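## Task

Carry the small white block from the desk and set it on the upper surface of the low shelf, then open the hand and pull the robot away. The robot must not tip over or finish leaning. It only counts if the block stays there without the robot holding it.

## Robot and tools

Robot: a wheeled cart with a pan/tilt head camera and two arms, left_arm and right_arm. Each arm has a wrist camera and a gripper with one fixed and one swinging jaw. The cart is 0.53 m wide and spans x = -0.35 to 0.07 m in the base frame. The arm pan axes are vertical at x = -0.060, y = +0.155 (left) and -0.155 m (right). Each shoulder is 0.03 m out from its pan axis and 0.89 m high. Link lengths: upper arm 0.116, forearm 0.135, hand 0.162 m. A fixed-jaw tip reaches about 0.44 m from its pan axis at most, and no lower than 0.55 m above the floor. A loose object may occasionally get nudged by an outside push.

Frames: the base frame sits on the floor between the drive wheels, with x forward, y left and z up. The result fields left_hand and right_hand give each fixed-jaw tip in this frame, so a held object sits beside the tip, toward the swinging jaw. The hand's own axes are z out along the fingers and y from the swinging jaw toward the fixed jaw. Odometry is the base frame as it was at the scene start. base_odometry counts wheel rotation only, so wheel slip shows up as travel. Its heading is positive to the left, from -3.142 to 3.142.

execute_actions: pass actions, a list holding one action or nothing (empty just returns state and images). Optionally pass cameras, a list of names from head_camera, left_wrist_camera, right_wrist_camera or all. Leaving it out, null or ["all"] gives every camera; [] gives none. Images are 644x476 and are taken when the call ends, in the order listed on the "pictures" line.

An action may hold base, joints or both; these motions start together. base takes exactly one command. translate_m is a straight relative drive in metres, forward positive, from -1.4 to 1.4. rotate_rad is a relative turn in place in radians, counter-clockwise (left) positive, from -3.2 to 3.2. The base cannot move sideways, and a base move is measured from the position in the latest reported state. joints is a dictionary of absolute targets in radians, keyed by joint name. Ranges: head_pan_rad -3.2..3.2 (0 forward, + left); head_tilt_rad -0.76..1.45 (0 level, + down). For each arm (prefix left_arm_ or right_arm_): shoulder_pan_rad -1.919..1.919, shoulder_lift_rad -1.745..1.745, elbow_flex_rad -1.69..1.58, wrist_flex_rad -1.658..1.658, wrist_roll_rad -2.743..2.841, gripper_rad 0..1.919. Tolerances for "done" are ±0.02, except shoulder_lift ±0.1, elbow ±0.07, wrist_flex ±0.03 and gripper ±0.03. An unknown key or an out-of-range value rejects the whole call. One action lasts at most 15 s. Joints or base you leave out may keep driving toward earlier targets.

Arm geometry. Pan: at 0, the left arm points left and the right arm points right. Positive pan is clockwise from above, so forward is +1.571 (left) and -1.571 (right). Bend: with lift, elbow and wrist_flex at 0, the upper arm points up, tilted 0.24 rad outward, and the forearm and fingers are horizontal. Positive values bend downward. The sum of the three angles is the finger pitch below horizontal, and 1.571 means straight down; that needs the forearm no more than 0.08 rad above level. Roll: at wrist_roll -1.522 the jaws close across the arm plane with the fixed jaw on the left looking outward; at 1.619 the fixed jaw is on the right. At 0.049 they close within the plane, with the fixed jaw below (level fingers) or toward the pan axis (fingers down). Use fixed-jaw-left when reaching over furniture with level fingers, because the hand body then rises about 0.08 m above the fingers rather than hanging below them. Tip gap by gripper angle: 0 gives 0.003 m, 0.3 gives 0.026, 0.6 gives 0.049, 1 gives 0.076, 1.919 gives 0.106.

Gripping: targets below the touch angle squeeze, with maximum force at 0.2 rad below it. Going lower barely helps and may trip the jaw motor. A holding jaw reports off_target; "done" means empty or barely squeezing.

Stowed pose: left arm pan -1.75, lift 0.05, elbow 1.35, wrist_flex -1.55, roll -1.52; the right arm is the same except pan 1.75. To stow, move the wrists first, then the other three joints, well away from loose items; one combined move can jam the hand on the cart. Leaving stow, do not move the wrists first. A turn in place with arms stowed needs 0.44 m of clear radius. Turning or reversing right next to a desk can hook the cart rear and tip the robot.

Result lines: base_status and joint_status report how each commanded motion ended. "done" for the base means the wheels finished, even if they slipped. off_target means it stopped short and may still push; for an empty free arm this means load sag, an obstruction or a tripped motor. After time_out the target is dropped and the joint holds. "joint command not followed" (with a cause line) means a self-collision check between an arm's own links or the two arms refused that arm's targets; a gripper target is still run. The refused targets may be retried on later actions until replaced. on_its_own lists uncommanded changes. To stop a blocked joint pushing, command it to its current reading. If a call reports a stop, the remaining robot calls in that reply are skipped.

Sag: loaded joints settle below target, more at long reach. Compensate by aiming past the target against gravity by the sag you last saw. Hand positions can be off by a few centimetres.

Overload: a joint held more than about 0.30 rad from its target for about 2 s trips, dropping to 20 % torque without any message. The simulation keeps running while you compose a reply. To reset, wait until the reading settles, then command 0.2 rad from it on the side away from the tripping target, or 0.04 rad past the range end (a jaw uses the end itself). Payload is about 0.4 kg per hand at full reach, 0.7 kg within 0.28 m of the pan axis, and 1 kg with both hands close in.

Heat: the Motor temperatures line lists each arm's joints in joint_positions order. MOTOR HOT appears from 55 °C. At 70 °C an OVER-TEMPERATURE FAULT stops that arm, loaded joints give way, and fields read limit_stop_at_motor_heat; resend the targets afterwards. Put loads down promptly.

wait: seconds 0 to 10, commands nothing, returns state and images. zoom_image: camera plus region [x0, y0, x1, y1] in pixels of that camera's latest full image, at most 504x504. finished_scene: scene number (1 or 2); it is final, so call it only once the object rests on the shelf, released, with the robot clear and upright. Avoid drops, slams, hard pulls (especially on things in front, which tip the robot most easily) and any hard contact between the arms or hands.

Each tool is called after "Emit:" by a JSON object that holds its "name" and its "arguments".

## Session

Emit:
{"name": "execute_actions", "arguments": {"actions": [{"joints":{"head_tilt_rad":0.3}}]}}

Scene clock: 0.97 s.
Motor temperatures (°C, as the motors report them): left_arm=[25 26 28 27 27] | right_arm=[25 26 25 27 27]
base_odometry: x=+0.000 y=+0.000 heading=+0.000 (m, m, rad; odometry frame)
base_status: not commanded
joint_positions: head_pan_rad=+0.034 head_tilt_rad=+0.293 left_arm_shoulder_pan_rad=-1.738 left_arm_shoulder_lift_rad=+0.005 left_arm_elbow_flex_rad=+1.402 left_arm_wrist_flex_rad=-1.544 left_arm_wrist_roll_rad=-1.541 left_arm_gripper_rad=+1.920 right_arm_shoulder_pan_rad=+1.735 right_arm_shoulder_lift_rad=+0.021 right_arm_elbow_flex_rad=+1.295 right_arm_wrist_flex_rad=-1.574 right_arm_wrist_roll_rad=-1.545 right_arm_gripper_rad=+1.920
joint_status: all done
left_hand: x=-0.3004 y=+0.1067 z=+0.8959 quat_wxyz=(-0.070, -0.655, -0.049, +0.750) (m; base frame)
right_hand: x=-0.3129 y=-0.1210 z=+0.9176 quat_wxyz=(-0.056, +0.608, -0.057, -0.790) (m; base frame)
pictures: head_camera, left_wrist_camera, right_wrist_camera
Images, in order (width x height): head_camera 644x476, left_wrist_camera 644x476, right_wrist_camera 644x476.

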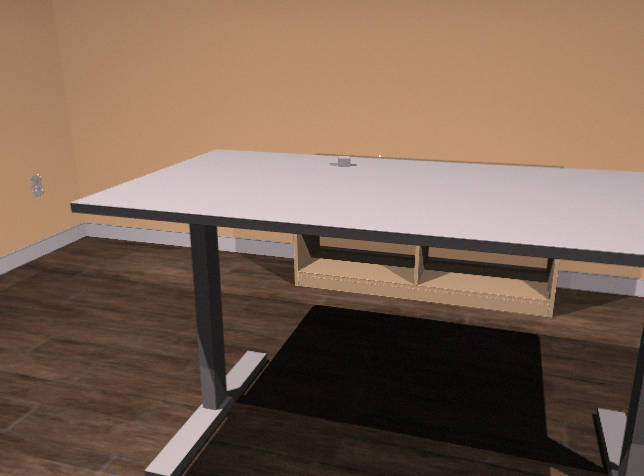

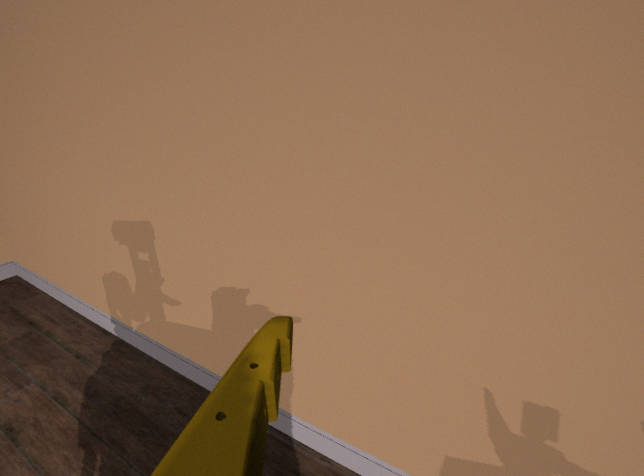

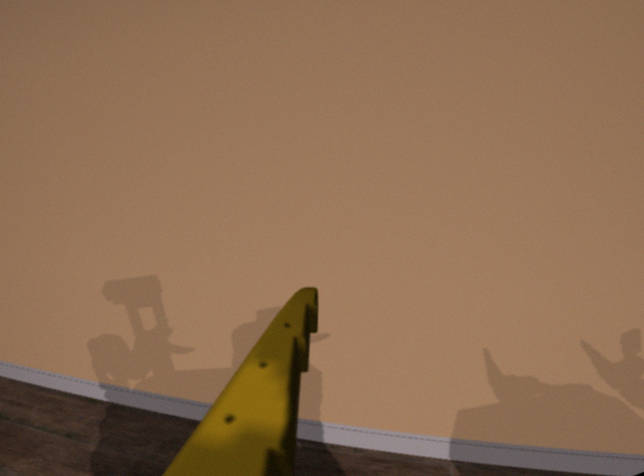

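Emit:
{"name": "execute_actions", "arguments": {"actions": [{"base":{"rotate_rad":-1.04},"joints":{"head_pan_rad":0.3,"head_tilt_rad":0.5}}], "cameras": ["head_camera"]}}

Emit:
{"name": "execute_actions", "arguments": {"actions": [{"base":{"translate_m":1.35},"joints":{"head_pan_rad":0.77}}], "cameras": ["head_camera"]}}

Emit:
{"name": "execute_actions", "arguments": {"actions": [{"base":{"rotate_rad":0.77}}], "cameras": ["head_camera"]}}

Scene clock: 10.20 s.
Motor temperatures (°C, as the motors report them): left_arm=[25 26 28 27 27] | right_arm=[25 26 25 27 27]
base_odometry: x=-0.001 y=+0.000 heading=-1.039 (m, m, rad; odometry frame)
base_status: done
joint_positions: head_pan_rad=+0.290 head_tilt_rad=+0.494 left_arm_shoulder_pan_rad=-1.738 left_arm_shoulder_lift_rad=+0.005 left_arm_elbow_flex_rad=+1.402 left_arm_wrist_flex_rad=-1.544 left_arm_wrist_roll_rad=-1.541 left_arm_gripper_rad=+1.920 right_arm_shoulder_pan_rad=+1.735 right_arm_shoulder_lift_rad=+0.021 right_arm_elbow_flex_rad=+1.295 right_arm_wrist_flex_rad=-1.574 right_arm_wrist_roll_rad=-1.545 right_arm_gripper_rad=+1.920
joint_status: all done
left_hand: x=-0.3004 y=+0.1067 z=+0.8959 quat_wxyz=(-0.070, -0.655, -0.049, +0.750) (m; base frame)
right_hand: x=-0.3129 y=-0.1210 z=+0.9176 quat_wxyz=(-0.056, +0.608, -0.057, -0.790) (m; base frame)
pictures: head_camera
Images, in order (width x height): head_camera 644x476.

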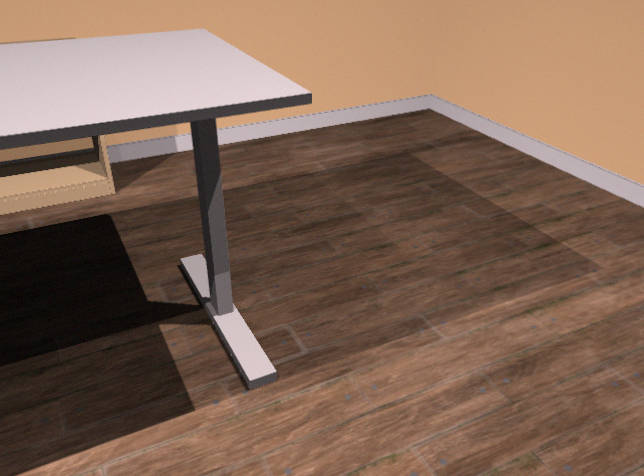

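Scene clock: 17.87 s.
Motor temperatures (°C, as the motors report them): left_arm=[25 26 28 27 27] | right_arm=[25 26 25 27 27]
base_odometry: x=+0.682 y=-1.165 heading=-1.038 (m, m, rad; odometry frame)
base_status: done
joint_positions: head_pan_rad=+0.760 head_tilt_rad=+0.494 left_arm_shoulder_pan_rad=-1.738 left_arm_shoulder_lift_rad=+0.005 left_arm_elbow_flex_rad=+1.402 left_arm_wrist_flex_rad=-1.544 left_arm_wrist_roll_rad=-1.541 left_arm_gripper_rad=+1.920 right_arm_shoulder_pan_rad=+1.735 right_arm_shoulder_lift_rad=+0.021 right_arm_elbow_flex_rad=+1.295 right_arm_wrist_flex_rad=-1.574 right_arm_wrist_roll_rad=-1.545 right_arm_gripper_rad=+1.920
joint_status: all done
left_hand: x=-0.3004 y=+0.1067 z=+0.8959 quat_wxyz=(-0.070, -0.655, -0.049, +0.750) (m; base frame)
right_hand: x=-0.3129 y=-0.1210 z=+0.9176 quat_wxyz=(-0.056, +0.608, -0.057, -0.790) (m; base frame)
pictures: head_camera
Images, in order (width x height): head_camera 644x476.

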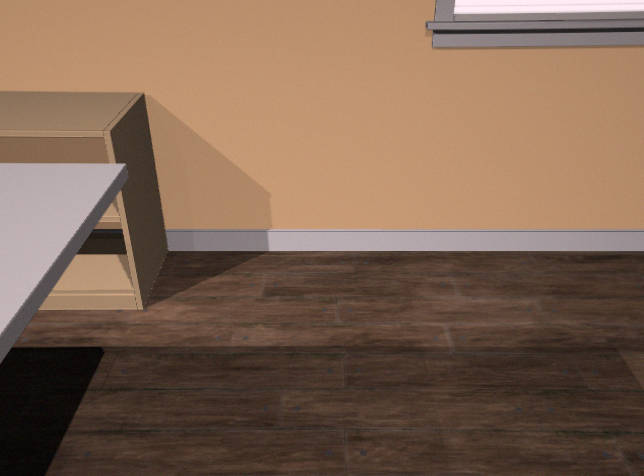

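Scene clock: 19.53 s.
Motor temperatures (°C, as the motors report them): left_arm=[25 26 28 27 27] | right_arm=[25 26 25 27 27]
base_odometry: x=+0.682 y=-1.164 heading=-0.269 (m, m, rad; odometry frame)
base_status: done
joint_positions: head_pan_rad=+0.760 head_tilt_rad=+0.494 left_arm_shoulder_pan_rad=-1.738 left_arm_shoulder_lift_rad=+0.005 left_arm_elbow_flex_rad=+1.402 left_arm_wrist_flex_rad=-1.544 left_arm_wrist_roll_rad=-1.541 left_arm_gripper_rad=+1.920 right_arm_shoulder_pan_rad=+1.735 right_arm_shoulder_lift_rad=+0.021 right_arm_elbow_flex_rad=+1.295 right_arm_wrist_flex_rad=-1.574 right_arm_wrist_roll_rad=-1.545 right_arm_gripper_rad=+1.920
joint_status: not commanded
left_hand: x=-0.3004 y=+0.1067 z=+0.8959 quat_wxyz=(-0.070, -0.655, -0.049, +0.750) (m; base frame)
right_hand: x=-0.3129 y=-0.1210 z=+0.9176 quat_wxyz=(-0.056, +0.608, -0.057, -0.790) (m; base frame)
pictures: head_camera
Images, in order (width x height): head_camera 644x476.

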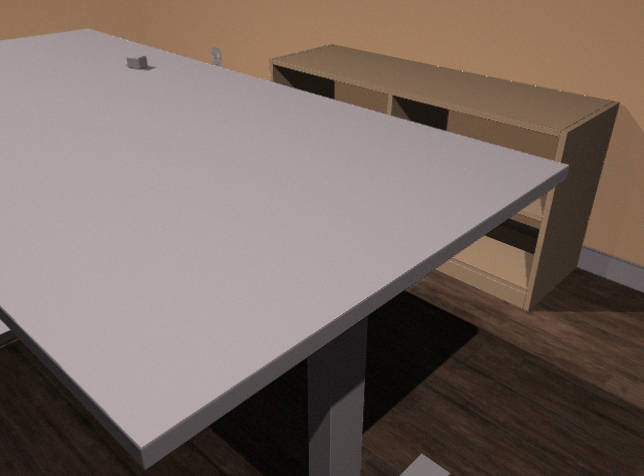

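Emit:
{"name": "execute_actions", "arguments": {"actions": [{"base":{"translate_m":1.27},"joints":{"head_pan_rad":1.57,"head_tilt_rad":0.6}}], "cameras": ["head_camera"]}}

Emit:
{"name": "execute_actions", "arguments": {"actions": [{"base":{"rotate_rad":1.57},"joints":{"head_pan_rad":0,"head_tilt_rad":0.5,"left_arm_shoulder_pan_rad":0,"left_arm_shoulder_lift_rad":-0.2,"left_arm_elbow_flex_rad":-0.2}}], "cameras": ["head_camera"]}}

Scene clock: 31.70 s.
Motor temperatures (°C, as the motors report them): left_arm=[25 26 28 27 27] | right_arm=[25 26 25 27 27]
base_odometry: x=+1.906 y=-1.501 heading=-0.271 (m, m, rad; odometry frame)
base_status: done
joint_positions: head_pan_rad=+1.560 head_tilt_rad=+0.594 left_arm_shoulder_pan_rad=-1.738 left_arm_shoulder_lift_rad=+0.005 left_arm_elbow_flex_rad=+1.402 left_arm_wrist_flex_rad=-1.544 left_arm_wrist_roll_rad=-1.541 left_arm_gripper_rad=+1.920 right_arm_shoulder_pan_rad=+1.735 right_arm_shoulder_lift_rad=+0.021 right_arm_elbow_flex_rad=+1.295 right_arm_wrist_flex_rad=-1.574 right_arm_wrist_roll_rad=-1.545 right_arm_gripper_rad=+1.920
joint_status: all done
left_hand: x=-0.3004 y=+0.1067 z=+0.8959 quat_wxyz=(-0.070, -0.655, -0.049, +0.750) (m; base frame)
right_hand: x=-0.3129 y=-0.1210 z=+0.9176 quat_wxyz=(-0.056, +0.608, -0.057, -0.790) (m; base frame)
pictures: head_camera
Images, in order (width x height): head_camera 644x476.

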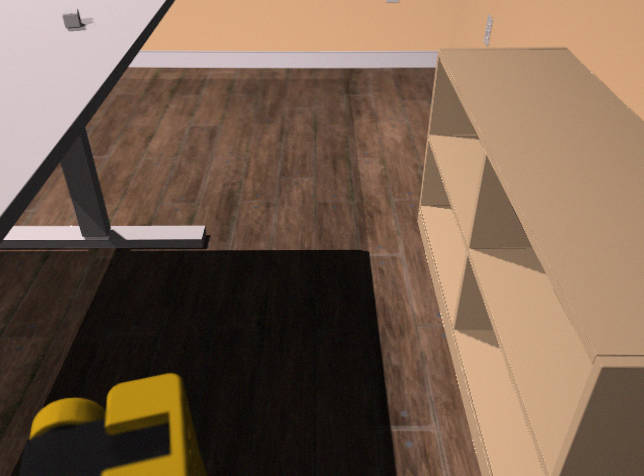

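Scene clock: 34.37 s.
Motor temperatures (°C, as the motors report them): left_arm=[25 26 28 27 27] | right_arm=[25 26 25 27 27]
base_odometry: x=+1.906 y=-1.501 heading=+1.299 (m, m, rad; odometry frame)
base_status: done
joint_positions: head_pan_rad=+0.010 head_tilt_rad=+0.514 left_arm_shoulder_pan_rad=-0.009 left_arm_shoulder_lift_rad=-0.166 left_arm_elbow_flex_rad=-0.175 left_arm_wrist_flex_rad=-1.544 left_arm_wrist_roll_rad=-1.541 left_arm_gripper_rad=+1.920 right_arm_shoulder_pan_rad=+1.735 right_arm_shoulder_lift_rad=+0.021 right_arm_elbow_flex_rad=+1.295 right_arm_wrist_flex_rad=-1.574 right_arm_wrist_roll_rad=-1.545 right_arm_gripper_rad=+1.920
joint_status: all done
left_hand: x=-0.0687 y=+0.2705 z=+1.2123 quat_wxyz=(+0.689, +0.110, -0.111, +0.708) (m; base frame)
right_hand: x=-0.3129 y=-0.1210 z=+0.9176 quat_wxyz=(-0.056, +0.608, -0.057, -0.790) (m; base frame)
pictures: head_camera
Images, in order (width x height): head_camera 644x476.

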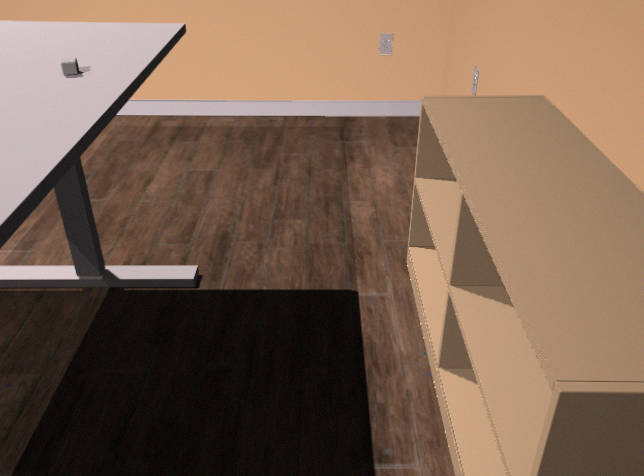

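Emit:
{"name": "execute_actions", "arguments": {"actions": [{"base":{"translate_m":1.3},"joints":{"left_arm_shoulder_lift_rad":0.3,"left_arm_elbow_flex_rad":-0.6,"left_arm_wrist_flex_rad":1.2,"left_arm_gripper_rad":1.0,"head_pan_rad":1.2,"head_tilt_rad":0.65}}]}}

Scene clock: 46.87 s.
Motor temperatures (°C, as the motors report them): left_arm=[25 26 28 27 27] | right_arm=[25 26 25 27 27]
base_odometry: x=+2.255 y=-0.249 heading=+1.297 (m, m, rad; odometry frame)
base_status: done
joint_positions: head_pan_rad=+1.190 head_tilt_rad=+0.644 left_arm_shoulder_pan_rad=-0.006 left_arm_shoulder_lift_rad=+0.312 left_arm_elbow_flex_rad=-0.567 left_arm_wrist_flex_rad=+1.198 left_arm_wrist_roll_rad=-1.541 left_arm_gripper_rad=+1.010 right_arm_shoulder_pan_rad=+1.735 right_arm_shoulder_lift_rad=+0.021 right_arm_elbow_flex_rad=+1.295 right_arm_wrist_flex_rad=-1.574 right_arm_wrist_roll_rad=-1.545 right_arm_gripper_rad=+1.920
joint_status: all done
left_hand: x=-0.0696 y=+0.4701 z=+0.9018 quat_wxyz=(+0.216, -0.668, +0.677, +0.221) (m; base frame)
right_hand: x=-0.3129 y=-0.1210 z=+0.9176 quat_wxyz=(-0.056, +0.608, -0.057, -0.790) (m; base frame)
pictures: head_camera, left_wrist_camera, right_wrist_camera
Images, in order (width x height): head_camera 644x476, left_wrist_camera 644x476, right_wrist_camera 644x476.

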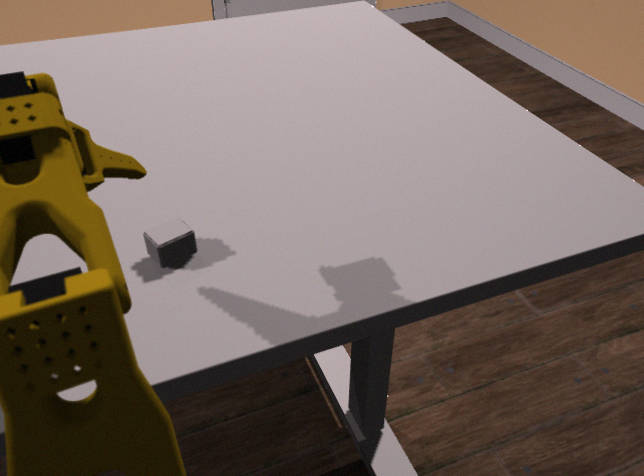

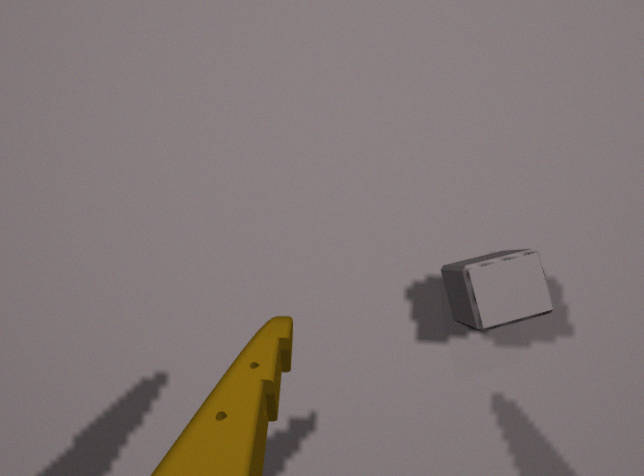

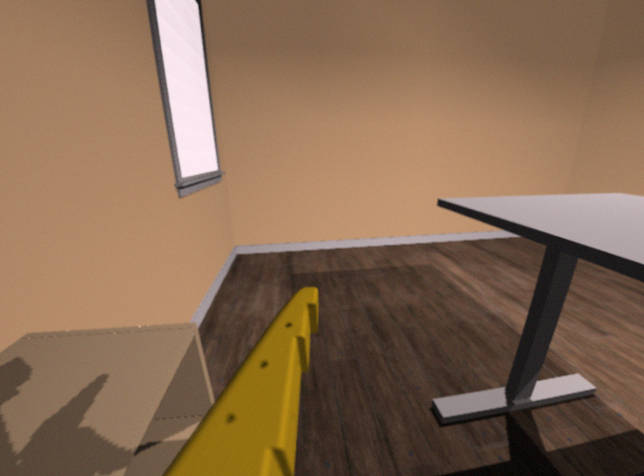

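Emit:
{"name": "execute_actions", "arguments": {"actions": [{"base":{"translate_m":0.07},"joints":{"left_arm_shoulder_lift_rad":0.6,"left_arm_elbow_flex_rad":-0.75,"left_arm_wrist_flex_rad":1.1}}], "cameras": ["head_camera","left_wrist_camera"]}}

Scene clock: 51.00 s.
Motor temperatures (°C, as the motors report them): left_arm=[25 26 28 27 27] | right_arm=[25 26 25 27 27]
base_odometry: x=+2.274 y=-0.181 heading=+1.296 (m, m, rad; odometry frame)
base_status: done
joint_positions: head_pan_rad=+1.190 head_tilt_rad=+0.644 left_arm_shoulder_pan_rad=-0.006 left_arm_shoulder_lift_rad=+0.617 left_arm_elbow_flex_rad=-0.714 left_arm_wrist_flex_rad=+1.112 left_arm_wrist_roll_rad=-1.541 left_arm_gripper_rad=+1.010 right_arm_shoulder_pan_rad=+1.735 right_arm_shoulder_lift_rad=+0.021 right_arm_elbow_flex_rad=+1.295 right_arm_wrist_flex_rad=-1.574 right_arm_wrist_roll_rad=-1.545 right_arm_gripper_rad=+1.920
joint_status: all done
left_hand: x=-0.0697 y=+0.4918 z=+0.8516 quat_wxyz=(+0.192, -0.675, +0.684, +0.197) (m; base frame)
right_hand: x=-0.3129 y=-0.1210 z=+0.9176 quat_wxyz=(-0.056, +0.608, -0.057, -0.790) (m; base frame)
pictures: head_camera, left_wrist_camera
Images, in order (width x height): head_camera 644x476, left_wrist_camera 644x476.

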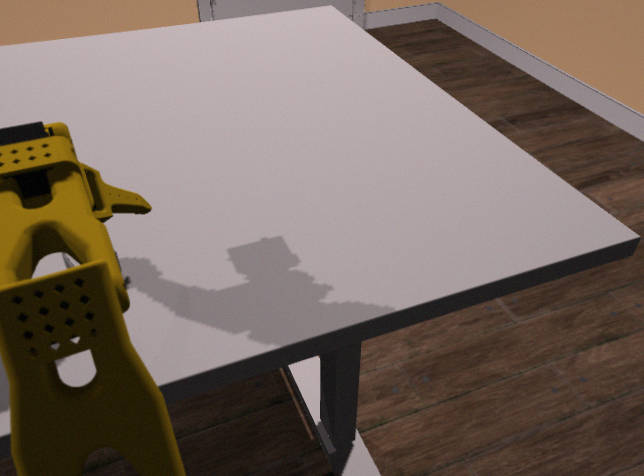

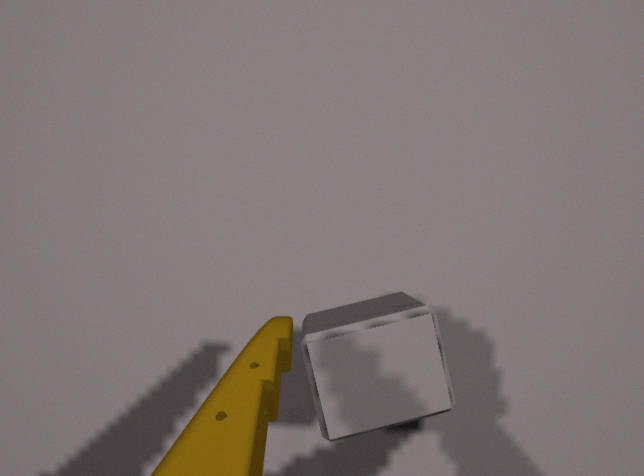

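Emit:
{"name": "execute_actions", "arguments": {"actions": [{"base":{"translate_m":-0.008},"joints":{"left_arm_shoulder_lift_rad":0.52,"left_arm_elbow_flex_rad":-0.45,"left_arm_wrist_flex_rad":1.05}}], "cameras": ["left_wrist_camera"]}}

Scene clock: 55.63 s.
Motor temperatures (°C, as the motors report them): left_arm=[25 26 28 27 27] | right_arm=[25 26 25 27 27]
base_odometry: x=+2.271 y=-0.190 heading=+1.295 (m, m, rad; odometry frame)
base_status: done
joint_positions: head_pan_rad=+1.190 head_tilt_rad=+0.644 left_arm_shoulder_pan_rad=-0.004 left_arm_shoulder_lift_rad=+0.563 left_arm_elbow_flex_rad=-0.452 left_arm_wrist_flex_rad=+1.053 left_arm_wrist_roll_rad=-1.541 left_arm_gripper_rad=+1.010 right_arm_shoulder_pan_rad=+1.735 right_arm_shoulder_lift_rad=+0.021 right_arm_elbow_flex_rad=+1.295 right_arm_wrist_flex_rad=-1.574 right_arm_wrist_roll_rad=-1.545 right_arm_gripper_rad=+1.920
joint_status: all done
left_hand: x=-0.0691 y=+0.4672 z=+0.8170 quat_wxyz=(+0.141, -0.687, +0.698, +0.144) (m; base frame)
right_hand: x=-0.3129 y=-0.1210 z=+0.9176 quat_wxyz=(-0.056, +0.608, -0.057, -0.790) (m; base frame)
pictures: left_wrist_camera
Images, in order (width x height): left_wrist_camera 644x476.

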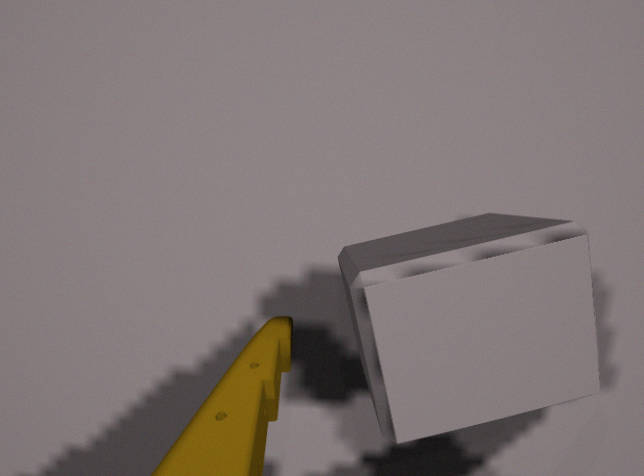

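Emit:
{"name": "execute_actions", "arguments": {"actions": [{"joints":{"left_arm_gripper_rad":0.33}}], "cameras": ["left_wrist_camera"]}}

Emit:
{"name": "execute_actions", "arguments": {"actions": [{"joints":{"left_arm_shoulder_lift_rad":0.1,"head_pan_rad":-0.5,"head_tilt_rad":0.7}}], "cameras": ["left_wrist_camera","head_camera"]}}

Scene clock: 59.70 s.
Motor temperatures (°C, as the motors report them): left_arm=[25 26 28 27 27] | right_arm=[25 26 25 27 27]
base_odometry: x=+2.271 y=-0.190 heading=+1.295 (m, m, rad; odometry frame)
base_status: not commanded
joint_positions: head_pan_rad=+1.190 head_tilt_rad=+0.644 left_arm_shoulder_pan_rad=-0.003 left_arm_shoulder_lift_rad=+0.558 left_arm_elbow_flex_rad=-0.452 left_arm_wrist_flex_rad=+1.053 left_arm_wrist_roll_rad=-1.541 left_arm_gripper_rad=+0.343 right_arm_shoulder_pan_rad=+1.735 right_arm_shoulder_lift_rad=+0.021 right_arm_elbow_flex_rad=+1.295 right_arm_wrist_flex_rad=-1.574 right_arm_wrist_roll_rad=-1.545 right_arm_gripper_rad=+1.920
joint_status: all done
left_hand: x=-0.0686 y=+0.4675 z=+0.8183 quat_wxyz=(+0.143, -0.687, +0.698, +0.146) (m; base frame)
right_hand: x=-0.3129 y=-0.1210 z=+0.9176 quat_wxyz=(-0.056, +0.608, -0.057, -0.790) (m; base frame)
pictures: left_wrist_camera
Images, in order (width x height): left_wrist_camera 644x476.

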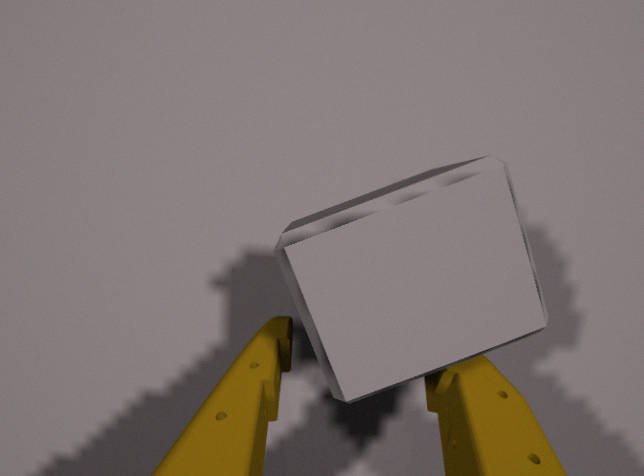

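Scene clock: 61.63 s.
Motor temperatures (°C, as the motors report them): left_arm=[25 26 28 27 27] | right_arm=[25 26 25 27 27]
base_odometry: x=+2.271 y=-0.190 heading=+1.295 (m, m, rad; odometry frame)
base_status: not commanded
joint_positions: head_pan_rad=-0.490 head_tilt_rad=+0.694 left_arm_shoulder_pan_rad=-0.003 left_arm_shoulder_lift_rad=+0.157 left_arm_elbow_flex_rad=-0.445 left_arm_wrist_flex_rad=+1.053 left_arm_wrist_roll_rad=-1.541 left_arm_gripper_rad=+0.340 right_arm_shoulder_pan_rad=+1.735 right_arm_shoulder_lift_rad=+0.021 right_arm_elbow_flex_rad=+1.295 right_arm_wrist_flex_rad=-1.574 right_arm_wrist_roll_rad=-1.545 right_arm_gripper_rad=+1.920
joint_status: all done
left_hand: x=-0.0686 y=+0.4741 z=+0.9328 quat_wxyz=(+0.274, -0.645, +0.656, +0.280) (m; base frame)
right_hand: x=-0.3129 y=-0.1210 z=+0.9176 quat_wxyz=(-0.056, +0.608, -0.057, -0.790) (m; base frame)
pictures: head_camera, left_wrist_camera
Images, in order (width x height): head_camera 644x476, left_wrist_camera 644x476.

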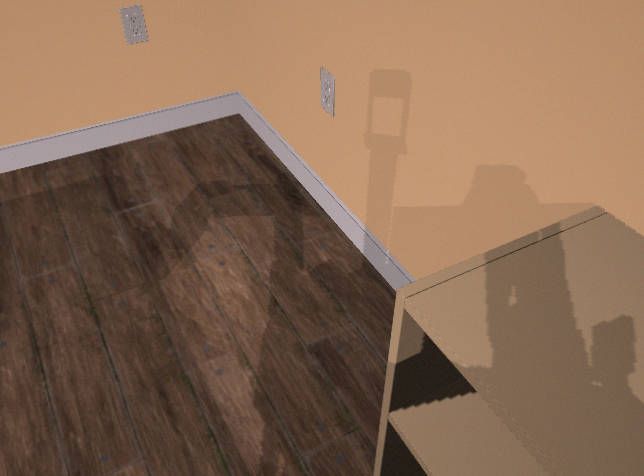

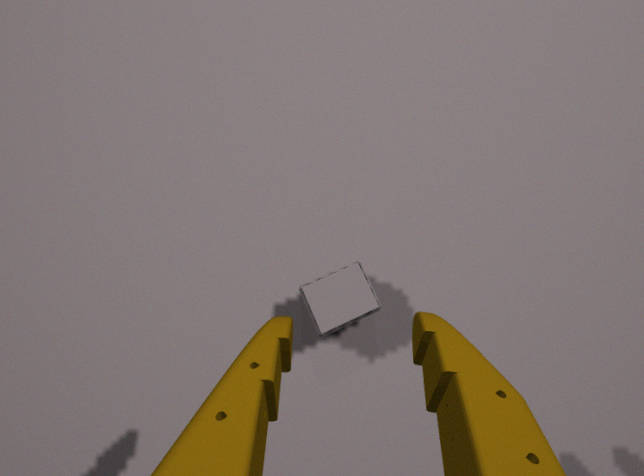

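Emit:
{"name": "execute_actions", "arguments": {"actions": [{"base":{"translate_m":-0.01},"joints":{"left_arm_shoulder_lift_rad":0.7,"left_arm_elbow_flex_rad":-0.82,"left_arm_wrist_flex_rad":1.15,"left_arm_wrist_roll_rad":-1.2,"left_arm_gripper_rad":1.0}}], "cameras": ["left_wrist_camera"]}}

Scene clock: 67.03 s.
Motor temperatures (°C, as the motors report them): left_arm=[25 26 28 27 27] | right_arm=[25 26 25 27 27]
base_odometry: x=+2.268 y=-0.200 heading=+1.295 (m, m, rad; odometry frame)
base_status: done
joint_positions: head_pan_rad=-0.490 head_tilt_rad=+0.695 left_arm_shoulder_pan_rad=-0.003 left_arm_shoulder_lift_rad=+0.718 left_arm_elbow_flex_rad=-0.785 left_arm_wrist_flex_rad=+1.147 left_arm_wrist_roll_rad=-1.207 left_arm_gripper_rad=+0.990 right_arm_shoulder_pan_rad=+1.735 right_arm_shoulder_lift_rad=+0.021 right_arm_elbow_flex_rad=+1.295 right_arm_wrist_flex_rad=-1.574 right_arm_wrist_roll_rad=-1.545 right_arm_gripper_rad=+1.920
joint_status: all done
left_hand: x=-0.0682 y=+0.4881 z=+0.8317 quat_wxyz=(+0.196, -0.786, +0.569, +0.143) (m; base frame)
right_hand: x=-0.3129 y=-0.1210 z=+0.9176 quat_wxyz=(-0.056, +0.608, -0.057, -0.790) (m; base frame)
pictures: left_wrist_camera
Images, in order (width x height): left_wrist_camera 644x476.

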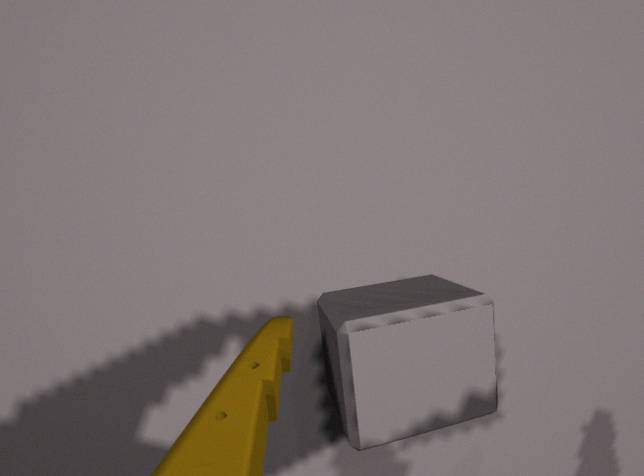

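Emit:
{"name": "execute_actions", "arguments": {"actions": [{"joints":{"left_arm_elbow_flex_rad":-0.69}}], "cameras": ["left_wrist_camera"]}}

Emit:
{"name": "execute_actions", "arguments": {"actions": [{"joints":{"left_arm_gripper_rad":0.28}}], "cameras": ["left_wrist_camera"]}}

Scene clock: 70.83 s.
Motor temperatures (°C, as the motors report them): left_arm=[25 26 28 27 27] | right_arm=[25 26 25 27 27]
base_odometry: x=+2.268 y=-0.200 heading=+1.295 (m, m, rad; odometry frame)
base_status: not commanded
joint_positions: head_pan_rad=-0.490 head_tilt_rad=+0.695 left_arm_shoulder_pan_rad=-0.003 left_arm_shoulder_lift_rad=+0.715 left_arm_elbow_flex_rad=-0.707 left_arm_wrist_flex_rad=+1.147 left_arm_wrist_roll_rad=-1.207 left_arm_gripper_rad=+0.990 right_arm_shoulder_pan_rad=+1.735 right_arm_shoulder_lift_rad=+0.021 right_arm_elbow_flex_rad=+1.295 right_arm_wrist_flex_rad=-1.574 right_arm_wrist_roll_rad=-1.545 right_arm_gripper_rad=+1.920
joint_status: all done
left_hand: x=-0.0681 y=+0.4776 z=+0.8168 quat_wxyz=(+0.167, -0.793, +0.574, +0.121) (m; base frame)
right_hand: x=-0.3129 y=-0.1210 z=+0.9176 quat_wxyz=(-0.056, +0.608, -0.057, -0.790) (m; base frame)
pictures: left_wrist_camera
Images, in order (width x height): left_wrist_camera 644x476.

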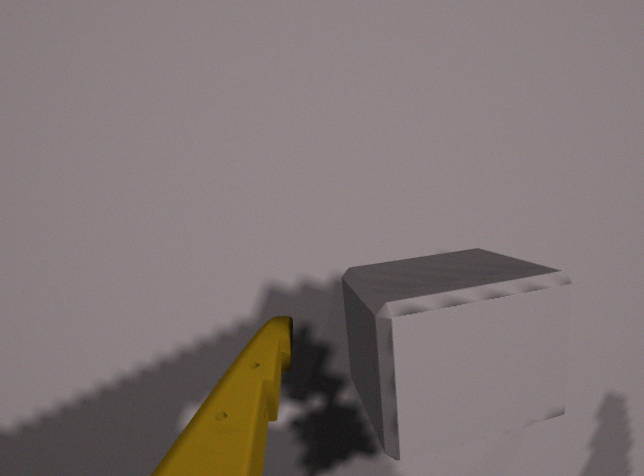

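Scene clock: 71.73 s.
Motor temperatures (°C, as the motors report them): left_arm=[25 26 28 27 27] | right_arm=[25 26 25 27 27]
base_odometry: x=+2.268 y=-0.200 heading=+1.295 (m, m, rad; odometry frame)
base_status: not commanded
joint_positions: head_pan_rad=-0.490 head_tilt_rad=+0.695 left_arm_shoulder_pan_rad=-0.003 left_arm_shoulder_lift_rad=+0.706 left_arm_elbow_flex_rad=-0.705 left_arm_wrist_flex_rad=+1.147 left_arm_wrist_roll_rad=-1.207 left_arm_gripper_rad=+0.460 right_arm_shoulder_pan_rad=+1.735 right_arm_shoulder_lift_rad=+0.021 right_arm_elbow_flex_rad=+1.295 right_arm_wrist_flex_rad=-1.574 right_arm_wrist_roll_rad=-1.545 right_arm_gripper_rad=+1.920
joint_status: left_arm_gripper_rad off_target (ended at +0.460, target +0.280)
left_hand: x=-0.0681 y=+0.4781 z=+0.8192 quat_wxyz=(+0.170, -0.792, +0.573, +0.124) (m; base frame)
right_hand: x=-0.3129 y=-0.1210 z=+0.9176 quat_wxyz=(-0.056, +0.608, -0.057, -0.790) (m; base frame)
pictures: left_wrist_camera
Images, in order (width x height): left_wrist_camera 644x476.

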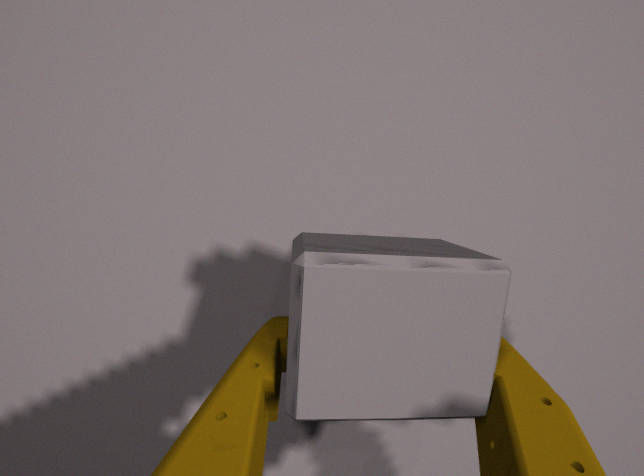

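Emit:
{"name": "execute_actions", "arguments": {"actions": [{"joints":{"left_arm_shoulder_lift_rad":0.2}}], "cameras": []}}

Emit:
{"name": "execute_actions", "arguments": {"actions": [{"base":{"translate_m":0.92}}], "cameras": ["right_wrist_camera"]}}

Emit:
{"name": "execute_actions", "arguments": {"actions": [{"base":{"rotate_rad":-2.75},"joints":{"head_pan_rad":0.2,"left_arm_shoulder_pan_rad":0.9}}], "cameras": ["head_camera"]}}

Scene clock: 83.40 s.
Motor temperatures (°C, as the motors report them): left_arm=[25 26 28 27 27] | right_arm=[25 26 25 27 27]
base_odometry: x=+2.268 y=-0.200 heading=+1.295 (m, m, rad; odometry frame)
base_status: not commanded
joint_positions: head_pan_rad=-0.490 head_tilt_rad=+0.695 left_arm_shoulder_pan_rad=-0.003 left_arm_shoulder_lift_rad=+0.261 left_arm_elbow_flex_rad=-0.682 left_arm_wrist_flex_rad=+1.147 left_arm_wrist_roll_rad=-1.207 left_arm_gripper_rad=+0.460 right_arm_shoulder_pan_rad=+1.735 right_arm_shoulder_lift_rad=+0.021 right_arm_elbow_flex_rad=+1.295 right_arm_wrist_flex_rad=-1.574 right_arm_wrist_roll_rad=-1.545 right_arm_gripper_rad=+1.920
joint_status: all done
left_hand: x=-0.0681 y=+0.4808 z=+0.9469 quat_wxyz=(+0.332, -0.739, +0.535, +0.241) (m; base frame)
right_hand: x=-0.3129 y=-0.1210 z=+0.9176 quat_wxyz=(-0.056, +0.608, -0.057, -0.790) (m; base frame)
pictures: none
No camera images: the call's "cameras" was empty. Leave "cameras" out to get every camera's image.

Scene clock: 88.83 s.
Motor temperatures (°C, as the motors report them): left_arm=[25 26 28 27 27] | right_arm=[25 26 25 27 27]
base_odometry: x=+2.521 y=+0.685 heading=+1.294 (m, m, rad; odometry frame)
base_status: done
joint_positions: head_pan_rad=-0.490 head_tilt_rad=+0.695 left_arm_shoulder_pan_rad=-0.003 left_arm_shoulder_lift_rad=+0.261 left_arm_elbow_flex_rad=-0.682 left_arm_wrist_flex_rad=+1.147 left_arm_wrist_roll_rad=-1.207 left_arm_gripper_rad=+0.460 right_arm_shoulder_pan_rad=+1.735 right_arm_shoulder_lift_rad=+0.021 right_arm_elbow_flex_rad=+1.295 right_arm_wrist_flex_rad=-1.574 right_arm_wrist_roll_rad=-1.545 right_arm_gripper_rad=+1.920
joint_status: not commanded
left_hand: x=-0.0681 y=+0.4808 z=+0.9469 quat_wxyz=(+0.332, -0.739, +0.535, +0.241) (m; base frame)
right_hand: x=-0.3129 y=-0.1210 z=+0.9176 quat_wxyz=(-0.056, +0.608, -0.057, -0.790) (m; base frame)
pictures: right_wrist_camera
Images, in order (width x height): right_wrist_camera 644x476.

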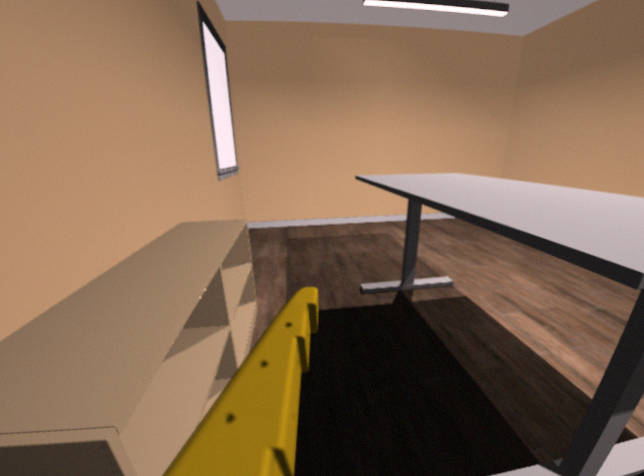

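Scene clock: 92.97 s.
Motor temperatures (°C, as the motors report them): left_arm=[25 26 28 27 27] | right_arm=[25 26 25 27 27]
base_odometry: x=+2.520 y=+0.684 heading=-1.455 (m, m, rad; odometry frame)
base_status: done
joint_positions: head_pan_rad=+0.190 head_tilt_rad=+0.695 left_arm_shoulder_pan_rad=+0.893 left_arm_shoulder_lift_rad=+0.261 left_arm_elbow_flex_rad=-0.682 left_arm_wrist_flex_rad=+1.147 left_arm_wrist_roll_rad=-1.207 left_arm_gripper_rad=+0.460 right_arm_shoulder_pan_rad=+1.735 right_arm_shoulder_lift_rad=+0.021 right_arm_elbow_flex_rad=+1.295 right_arm_wrist_flex_rad=-1.574 right_arm_wrist_roll_rad=-1.545 right_arm_gripper_rad=+1.920
joint_status: all done
left_hand: x=+0.1892 y=+0.3649 z=+0.9469 quat_wxyz=(+0.403, -0.435, +0.802, +0.074) (m; base frame)
right_hand: x=-0.3129 y=-0.1210 z=+0.9176 quat_wxyz=(-0.056, +0.608, -0.057, -0.790) (m; base frame)
pictures: head_camera
Images, in order (width x height): head_camera 644x476.

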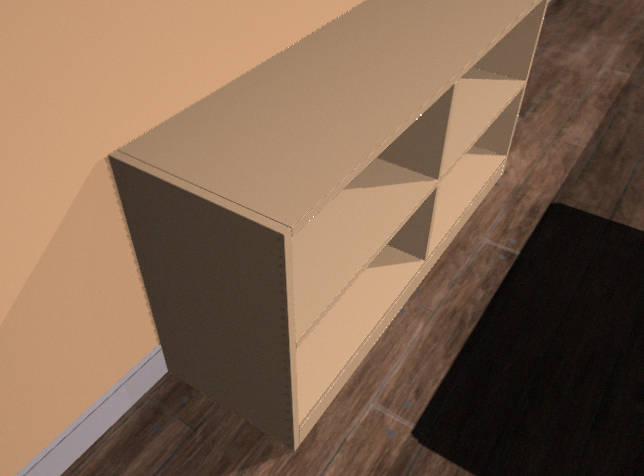

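Emit:
{"name": "execute_actions", "arguments": {"actions": [{"base":{"translate_m":0.49},"joints":{"head_pan_rad":0.5,"head_tilt_rad":1.0,"left_arm_shoulder_pan_rad":1.42,"left_arm_shoulder_lift_rad":1.25,"left_arm_elbow_flex_rad":-0.9,"left_arm_wrist_flex_rad":0.7}}], "cameras": ["head_camera","left_wrist_camera"]}}

Scene clock: 102.23 s.
Motor temperatures (°C, as the motors report them): left_arm=[25 26 28 27 27] | right_arm=[25 26 25 27 27]
base_odometry: x=+2.576 y=+0.197 heading=-1.457 (m, m, rad; odometry frame)
base_status: done
joint_positions: head_pan_rad=+0.490 head_tilt_rad=+0.995 left_arm_shoulder_pan_rad=+1.413 left_arm_shoulder_lift_rad=+1.272 left_arm_elbow_flex_rad=-0.866 left_arm_wrist_flex_rad=+0.711 left_arm_wrist_roll_rad=-1.207 left_arm_gripper_rad=+0.460 right_arm_shoulder_pan_rad=+1.735 right_arm_shoulder_lift_rad=+0.021 right_arm_elbow_flex_rad=+1.295 right_arm_wrist_flex_rad=-1.574 right_arm_wrist_roll_rad=-1.545 right_arm_gripper_rad=+1.920
joint_status: all done
left_hand: x=+0.2749 y=+0.2156 z=+0.7065 quat_wxyz=(+0.224, -0.228, +0.947, -0.018) (m; base frame)
right_hand: x=-0.3129 y=-0.1210 z=+0.9176 quat_wxyz=(-0.056, +0.608, -0.057, -0.790) (m; base frame)
pictures: head_camera, left_wrist_camera
Images, in order (width x height): head_camera 644x476, left_wrist_camera 644x476.

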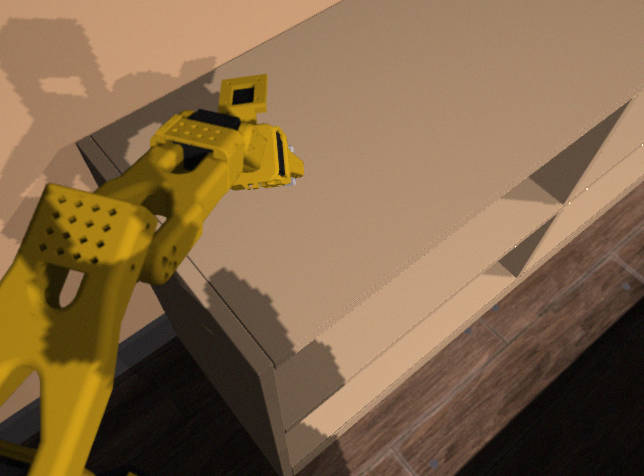

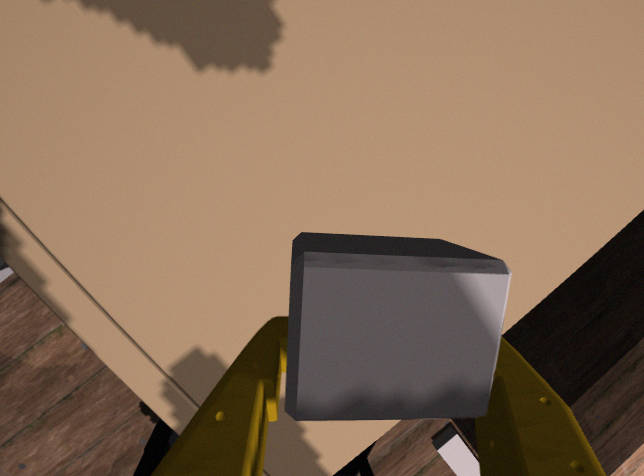

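Emit:
{"name": "execute_actions", "arguments": {"actions": [{"base":{"translate_m":0.03},"joints":{"left_arm_shoulder_lift_rad":1.55,"left_arm_wrist_flex_rad":0.4}}], "cameras": ["head_camera"]}}

Emit:
{"name": "execute_actions", "arguments": {"actions": [{"joints":{"left_arm_shoulder_lift_rad":1.66,"left_arm_wrist_flex_rad":0.31}}], "cameras": ["head_camera","left_wrist_camera"]}}

Scene clock: 106.83 s.
Motor temperatures (°C, as the motors report them): left_arm=[25 26 28 27 27] | right_arm=[25 26 25 27 27]
base_odometry: x=+2.579 y=+0.167 heading=-1.457 (m, m, rad; odometry frame)
base_status: done
joint_positions: head_pan_rad=+0.490 head_tilt_rad=+0.995 left_arm_shoulder_pan_rad=+1.413 left_arm_shoulder_lift_rad=+1.569 left_arm_elbow_flex_rad=-0.869 left_arm_wrist_flex_rad=+0.411 left_arm_wrist_roll_rad=-1.207 left_arm_gripper_rad=+0.460 right_arm_shoulder_pan_rad=+1.735 right_arm_shoulder_lift_rad=+0.021 right_arm_elbow_flex_rad=+1.295 right_arm_wrist_flex_rad=-1.574 right_arm_wrist_roll_rad=-1.545 right_arm_gripper_rad=+1.920
joint_status: all done
left_hand: x=+0.2533 y=+0.2122 z=+0.6382 quat_wxyz=(+0.227, -0.228, +0.947, -0.018) (m; base frame)
right_hand: x=-0.3129 y=-0.1210 z=+0.9176 quat_wxyz=(-0.056, +0.608, -0.057, -0.790) (m; base frame)
pictures: head_camera
Images, in order (width x height): head_camera 644x476.

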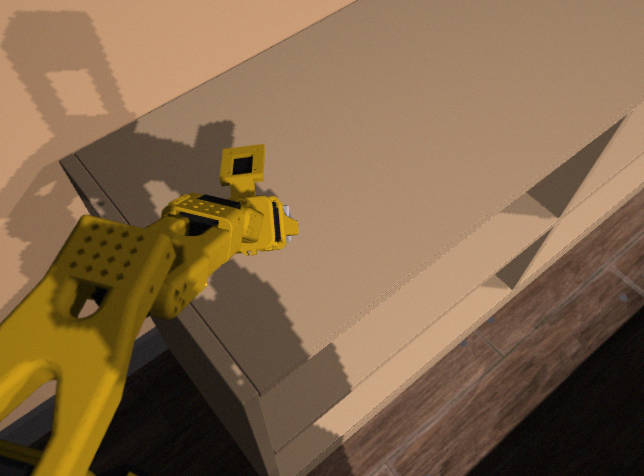

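Scene clock: 107.57 s.
Motor temperatures (°C, as the motors report them): left_arm=[25 26 28 27 27] | right_arm=[25 26 25 27 27]
base_odometry: x=+2.579 y=+0.167 heading=-1.457 (m, m, rad; odometry frame)
base_status: not commanded
joint_positions: head_pan_rad=+0.490 head_tilt_rad=+0.995 left_arm_shoulder_pan_rad=+1.413 left_arm_shoulder_lift_rad=+1.664 left_arm_elbow_flex_rad=-0.879 left_arm_wrist_flex_rad=+0.319 left_arm_wrist_roll_rad=-1.207 left_arm_gripper_rad=+0.460 right_arm_shoulder_pan_rad=+1.735 right_arm_shoulder_lift_rad=+0.021 right_arm_elbow_flex_rad=+1.295 right_arm_wrist_flex_rad=-1.574 right_arm_wrist_roll_rad=-1.545 right_arm_gripper_rad=+1.920
joint_status: all done
left_hand: x=+0.2437 y=+0.2106 z=+0.6192 quat_wxyz=(+0.230, -0.228, +0.946, -0.018) (m; base frame)
right_hand: x=-0.3129 y=-0.1210 z=+0.9176 quat_wxyz=(-0.056, +0.608, -0.057, -0.790) (m; base frame)
pictures: head_camera, left_wrist_camera
Images, in order (width x height): head_camera 644x476, left_wrist_camera 644x476.

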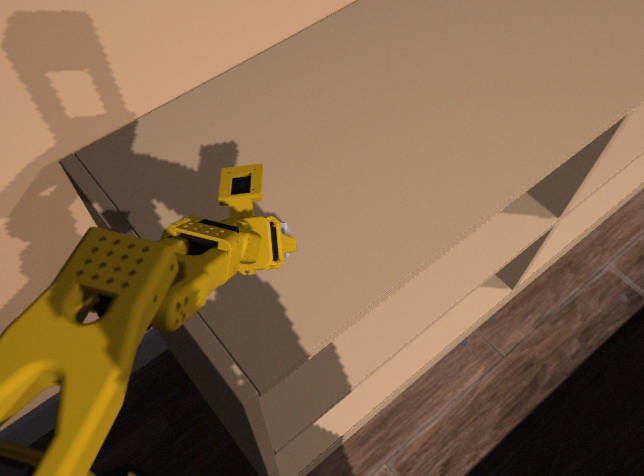

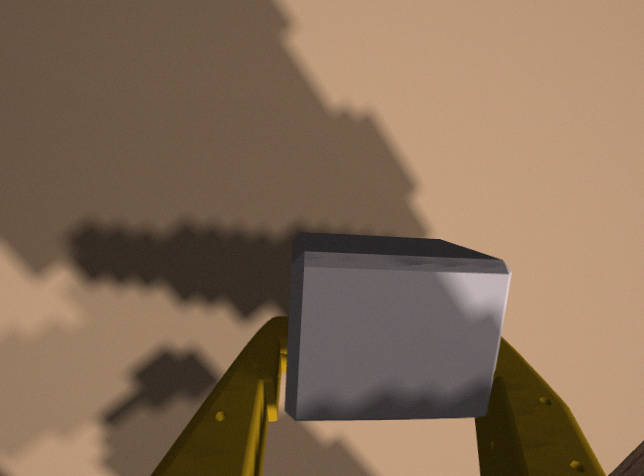

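Emit:
{"name": "execute_actions", "arguments": {"actions": [{"joints":{"left_arm_gripper_rad":1.1}}], "cameras": []}}

Emit:
{"name": "execute_actions", "arguments": {"actions": [{"base":{"translate_m":-0.3},"joints":{"left_arm_shoulder_lift_rad":0.2,"left_arm_wrist_flex_rad":1.0,"head_pan_rad":0.2,"head_tilt_rad":0.8}}], "cameras": ["head_camera"]}}

Scene clock: 112.97 s.
Motor temperatures (°C, as the motors report them): left_arm=[25 26 28 27 27] | right_arm=[25 26 25 27 27]
base_odometry: x=+2.579 y=+0.167 heading=-1.457 (m, m, rad; odometry frame)
base_status: not commanded
joint_positions: head_pan_rad=+0.490 head_tilt_rad=+0.995 left_arm_shoulder_pan_rad=+1.413 left_arm_shoulder_lift_rad=+1.672 left_arm_elbow_flex_rad=-0.879 left_arm_wrist_flex_rad=+0.319 left_arm_wrist_roll_rad=-1.207 left_arm_gripper_rad=+1.089 right_arm_shoulder_pan_rad=+1.735 right_arm_shoulder_lift_rad=+0.021 right_arm_elbow_flex_rad=+1.295 right_arm_wrist_flex_rad=-1.574 right_arm_wrist_roll_rad=-1.545 right_arm_gripper_rad=+1.920
joint_status: all done
left_hand: x=+0.2416 y=+0.2103 z=+0.6171 quat_wxyz=(+0.227, -0.228, +0.947, -0.018) (m; base frame)
right_hand: x=-0.3129 y=-0.1210 z=+0.9176 quat_wxyz=(-0.056, +0.608, -0.057, -0.790) (m; base frame)
pictures: none
No camera images: the call's "cameras" was empty. Leave "cameras" out to get every camera's image.

Scene clock: 115.30 s.
Motor temperatures (°C, as the motors report them): left_arm=[25 26 28 27 27] | right_arm=[25 26 25 27 27]
base_odometry: x=+2.545 y=+0.465 heading=-1.457 (m, m, rad; odometry frame)
base_status: done
joint_positions: head_pan_rad=+0.210 head_tilt_rad=+0.815 left_arm_shoulder_pan_rad=+1.413 left_arm_shoulder_lift_rad=+0.256 left_arm_elbow_flex_rad=-0.880 left_arm_wrist_flex_rad=+0.998 left_arm_wrist_roll_rad=-1.207 left_arm_gripper_rad=+1.090 right_arm_shoulder_pan_rad=+1.735 right_arm_shoulder_lift_rad=+0.021 right_arm_elbow_flex_rad=+1.295 right_arm_wrist_flex_rad=-1.574 right_arm_wrist_roll_rad=-1.545 right_arm_gripper_rad=+1.920
joint_status: all done
left_hand: x=+0.2755 y=+0.2157 z=+1.0176 quat_wxyz=(+0.561, -0.194, +0.803, -0.044) (m; base frame)
right_hand: x=-0.3129 y=-0.1210 z=+0.9176 quat_wxyz=(-0.056, +0.608, -0.057, -0.790) (m; base frame)
pictures: head_camera
Images, in order (width x height): head_camera 644x476.

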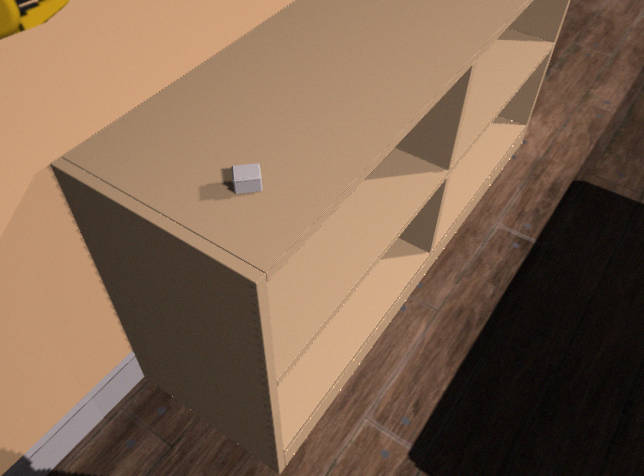

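Emit:
{"name": "finished_scene", "arguments": {"scene": 2}}

The scene is finished: the task was done.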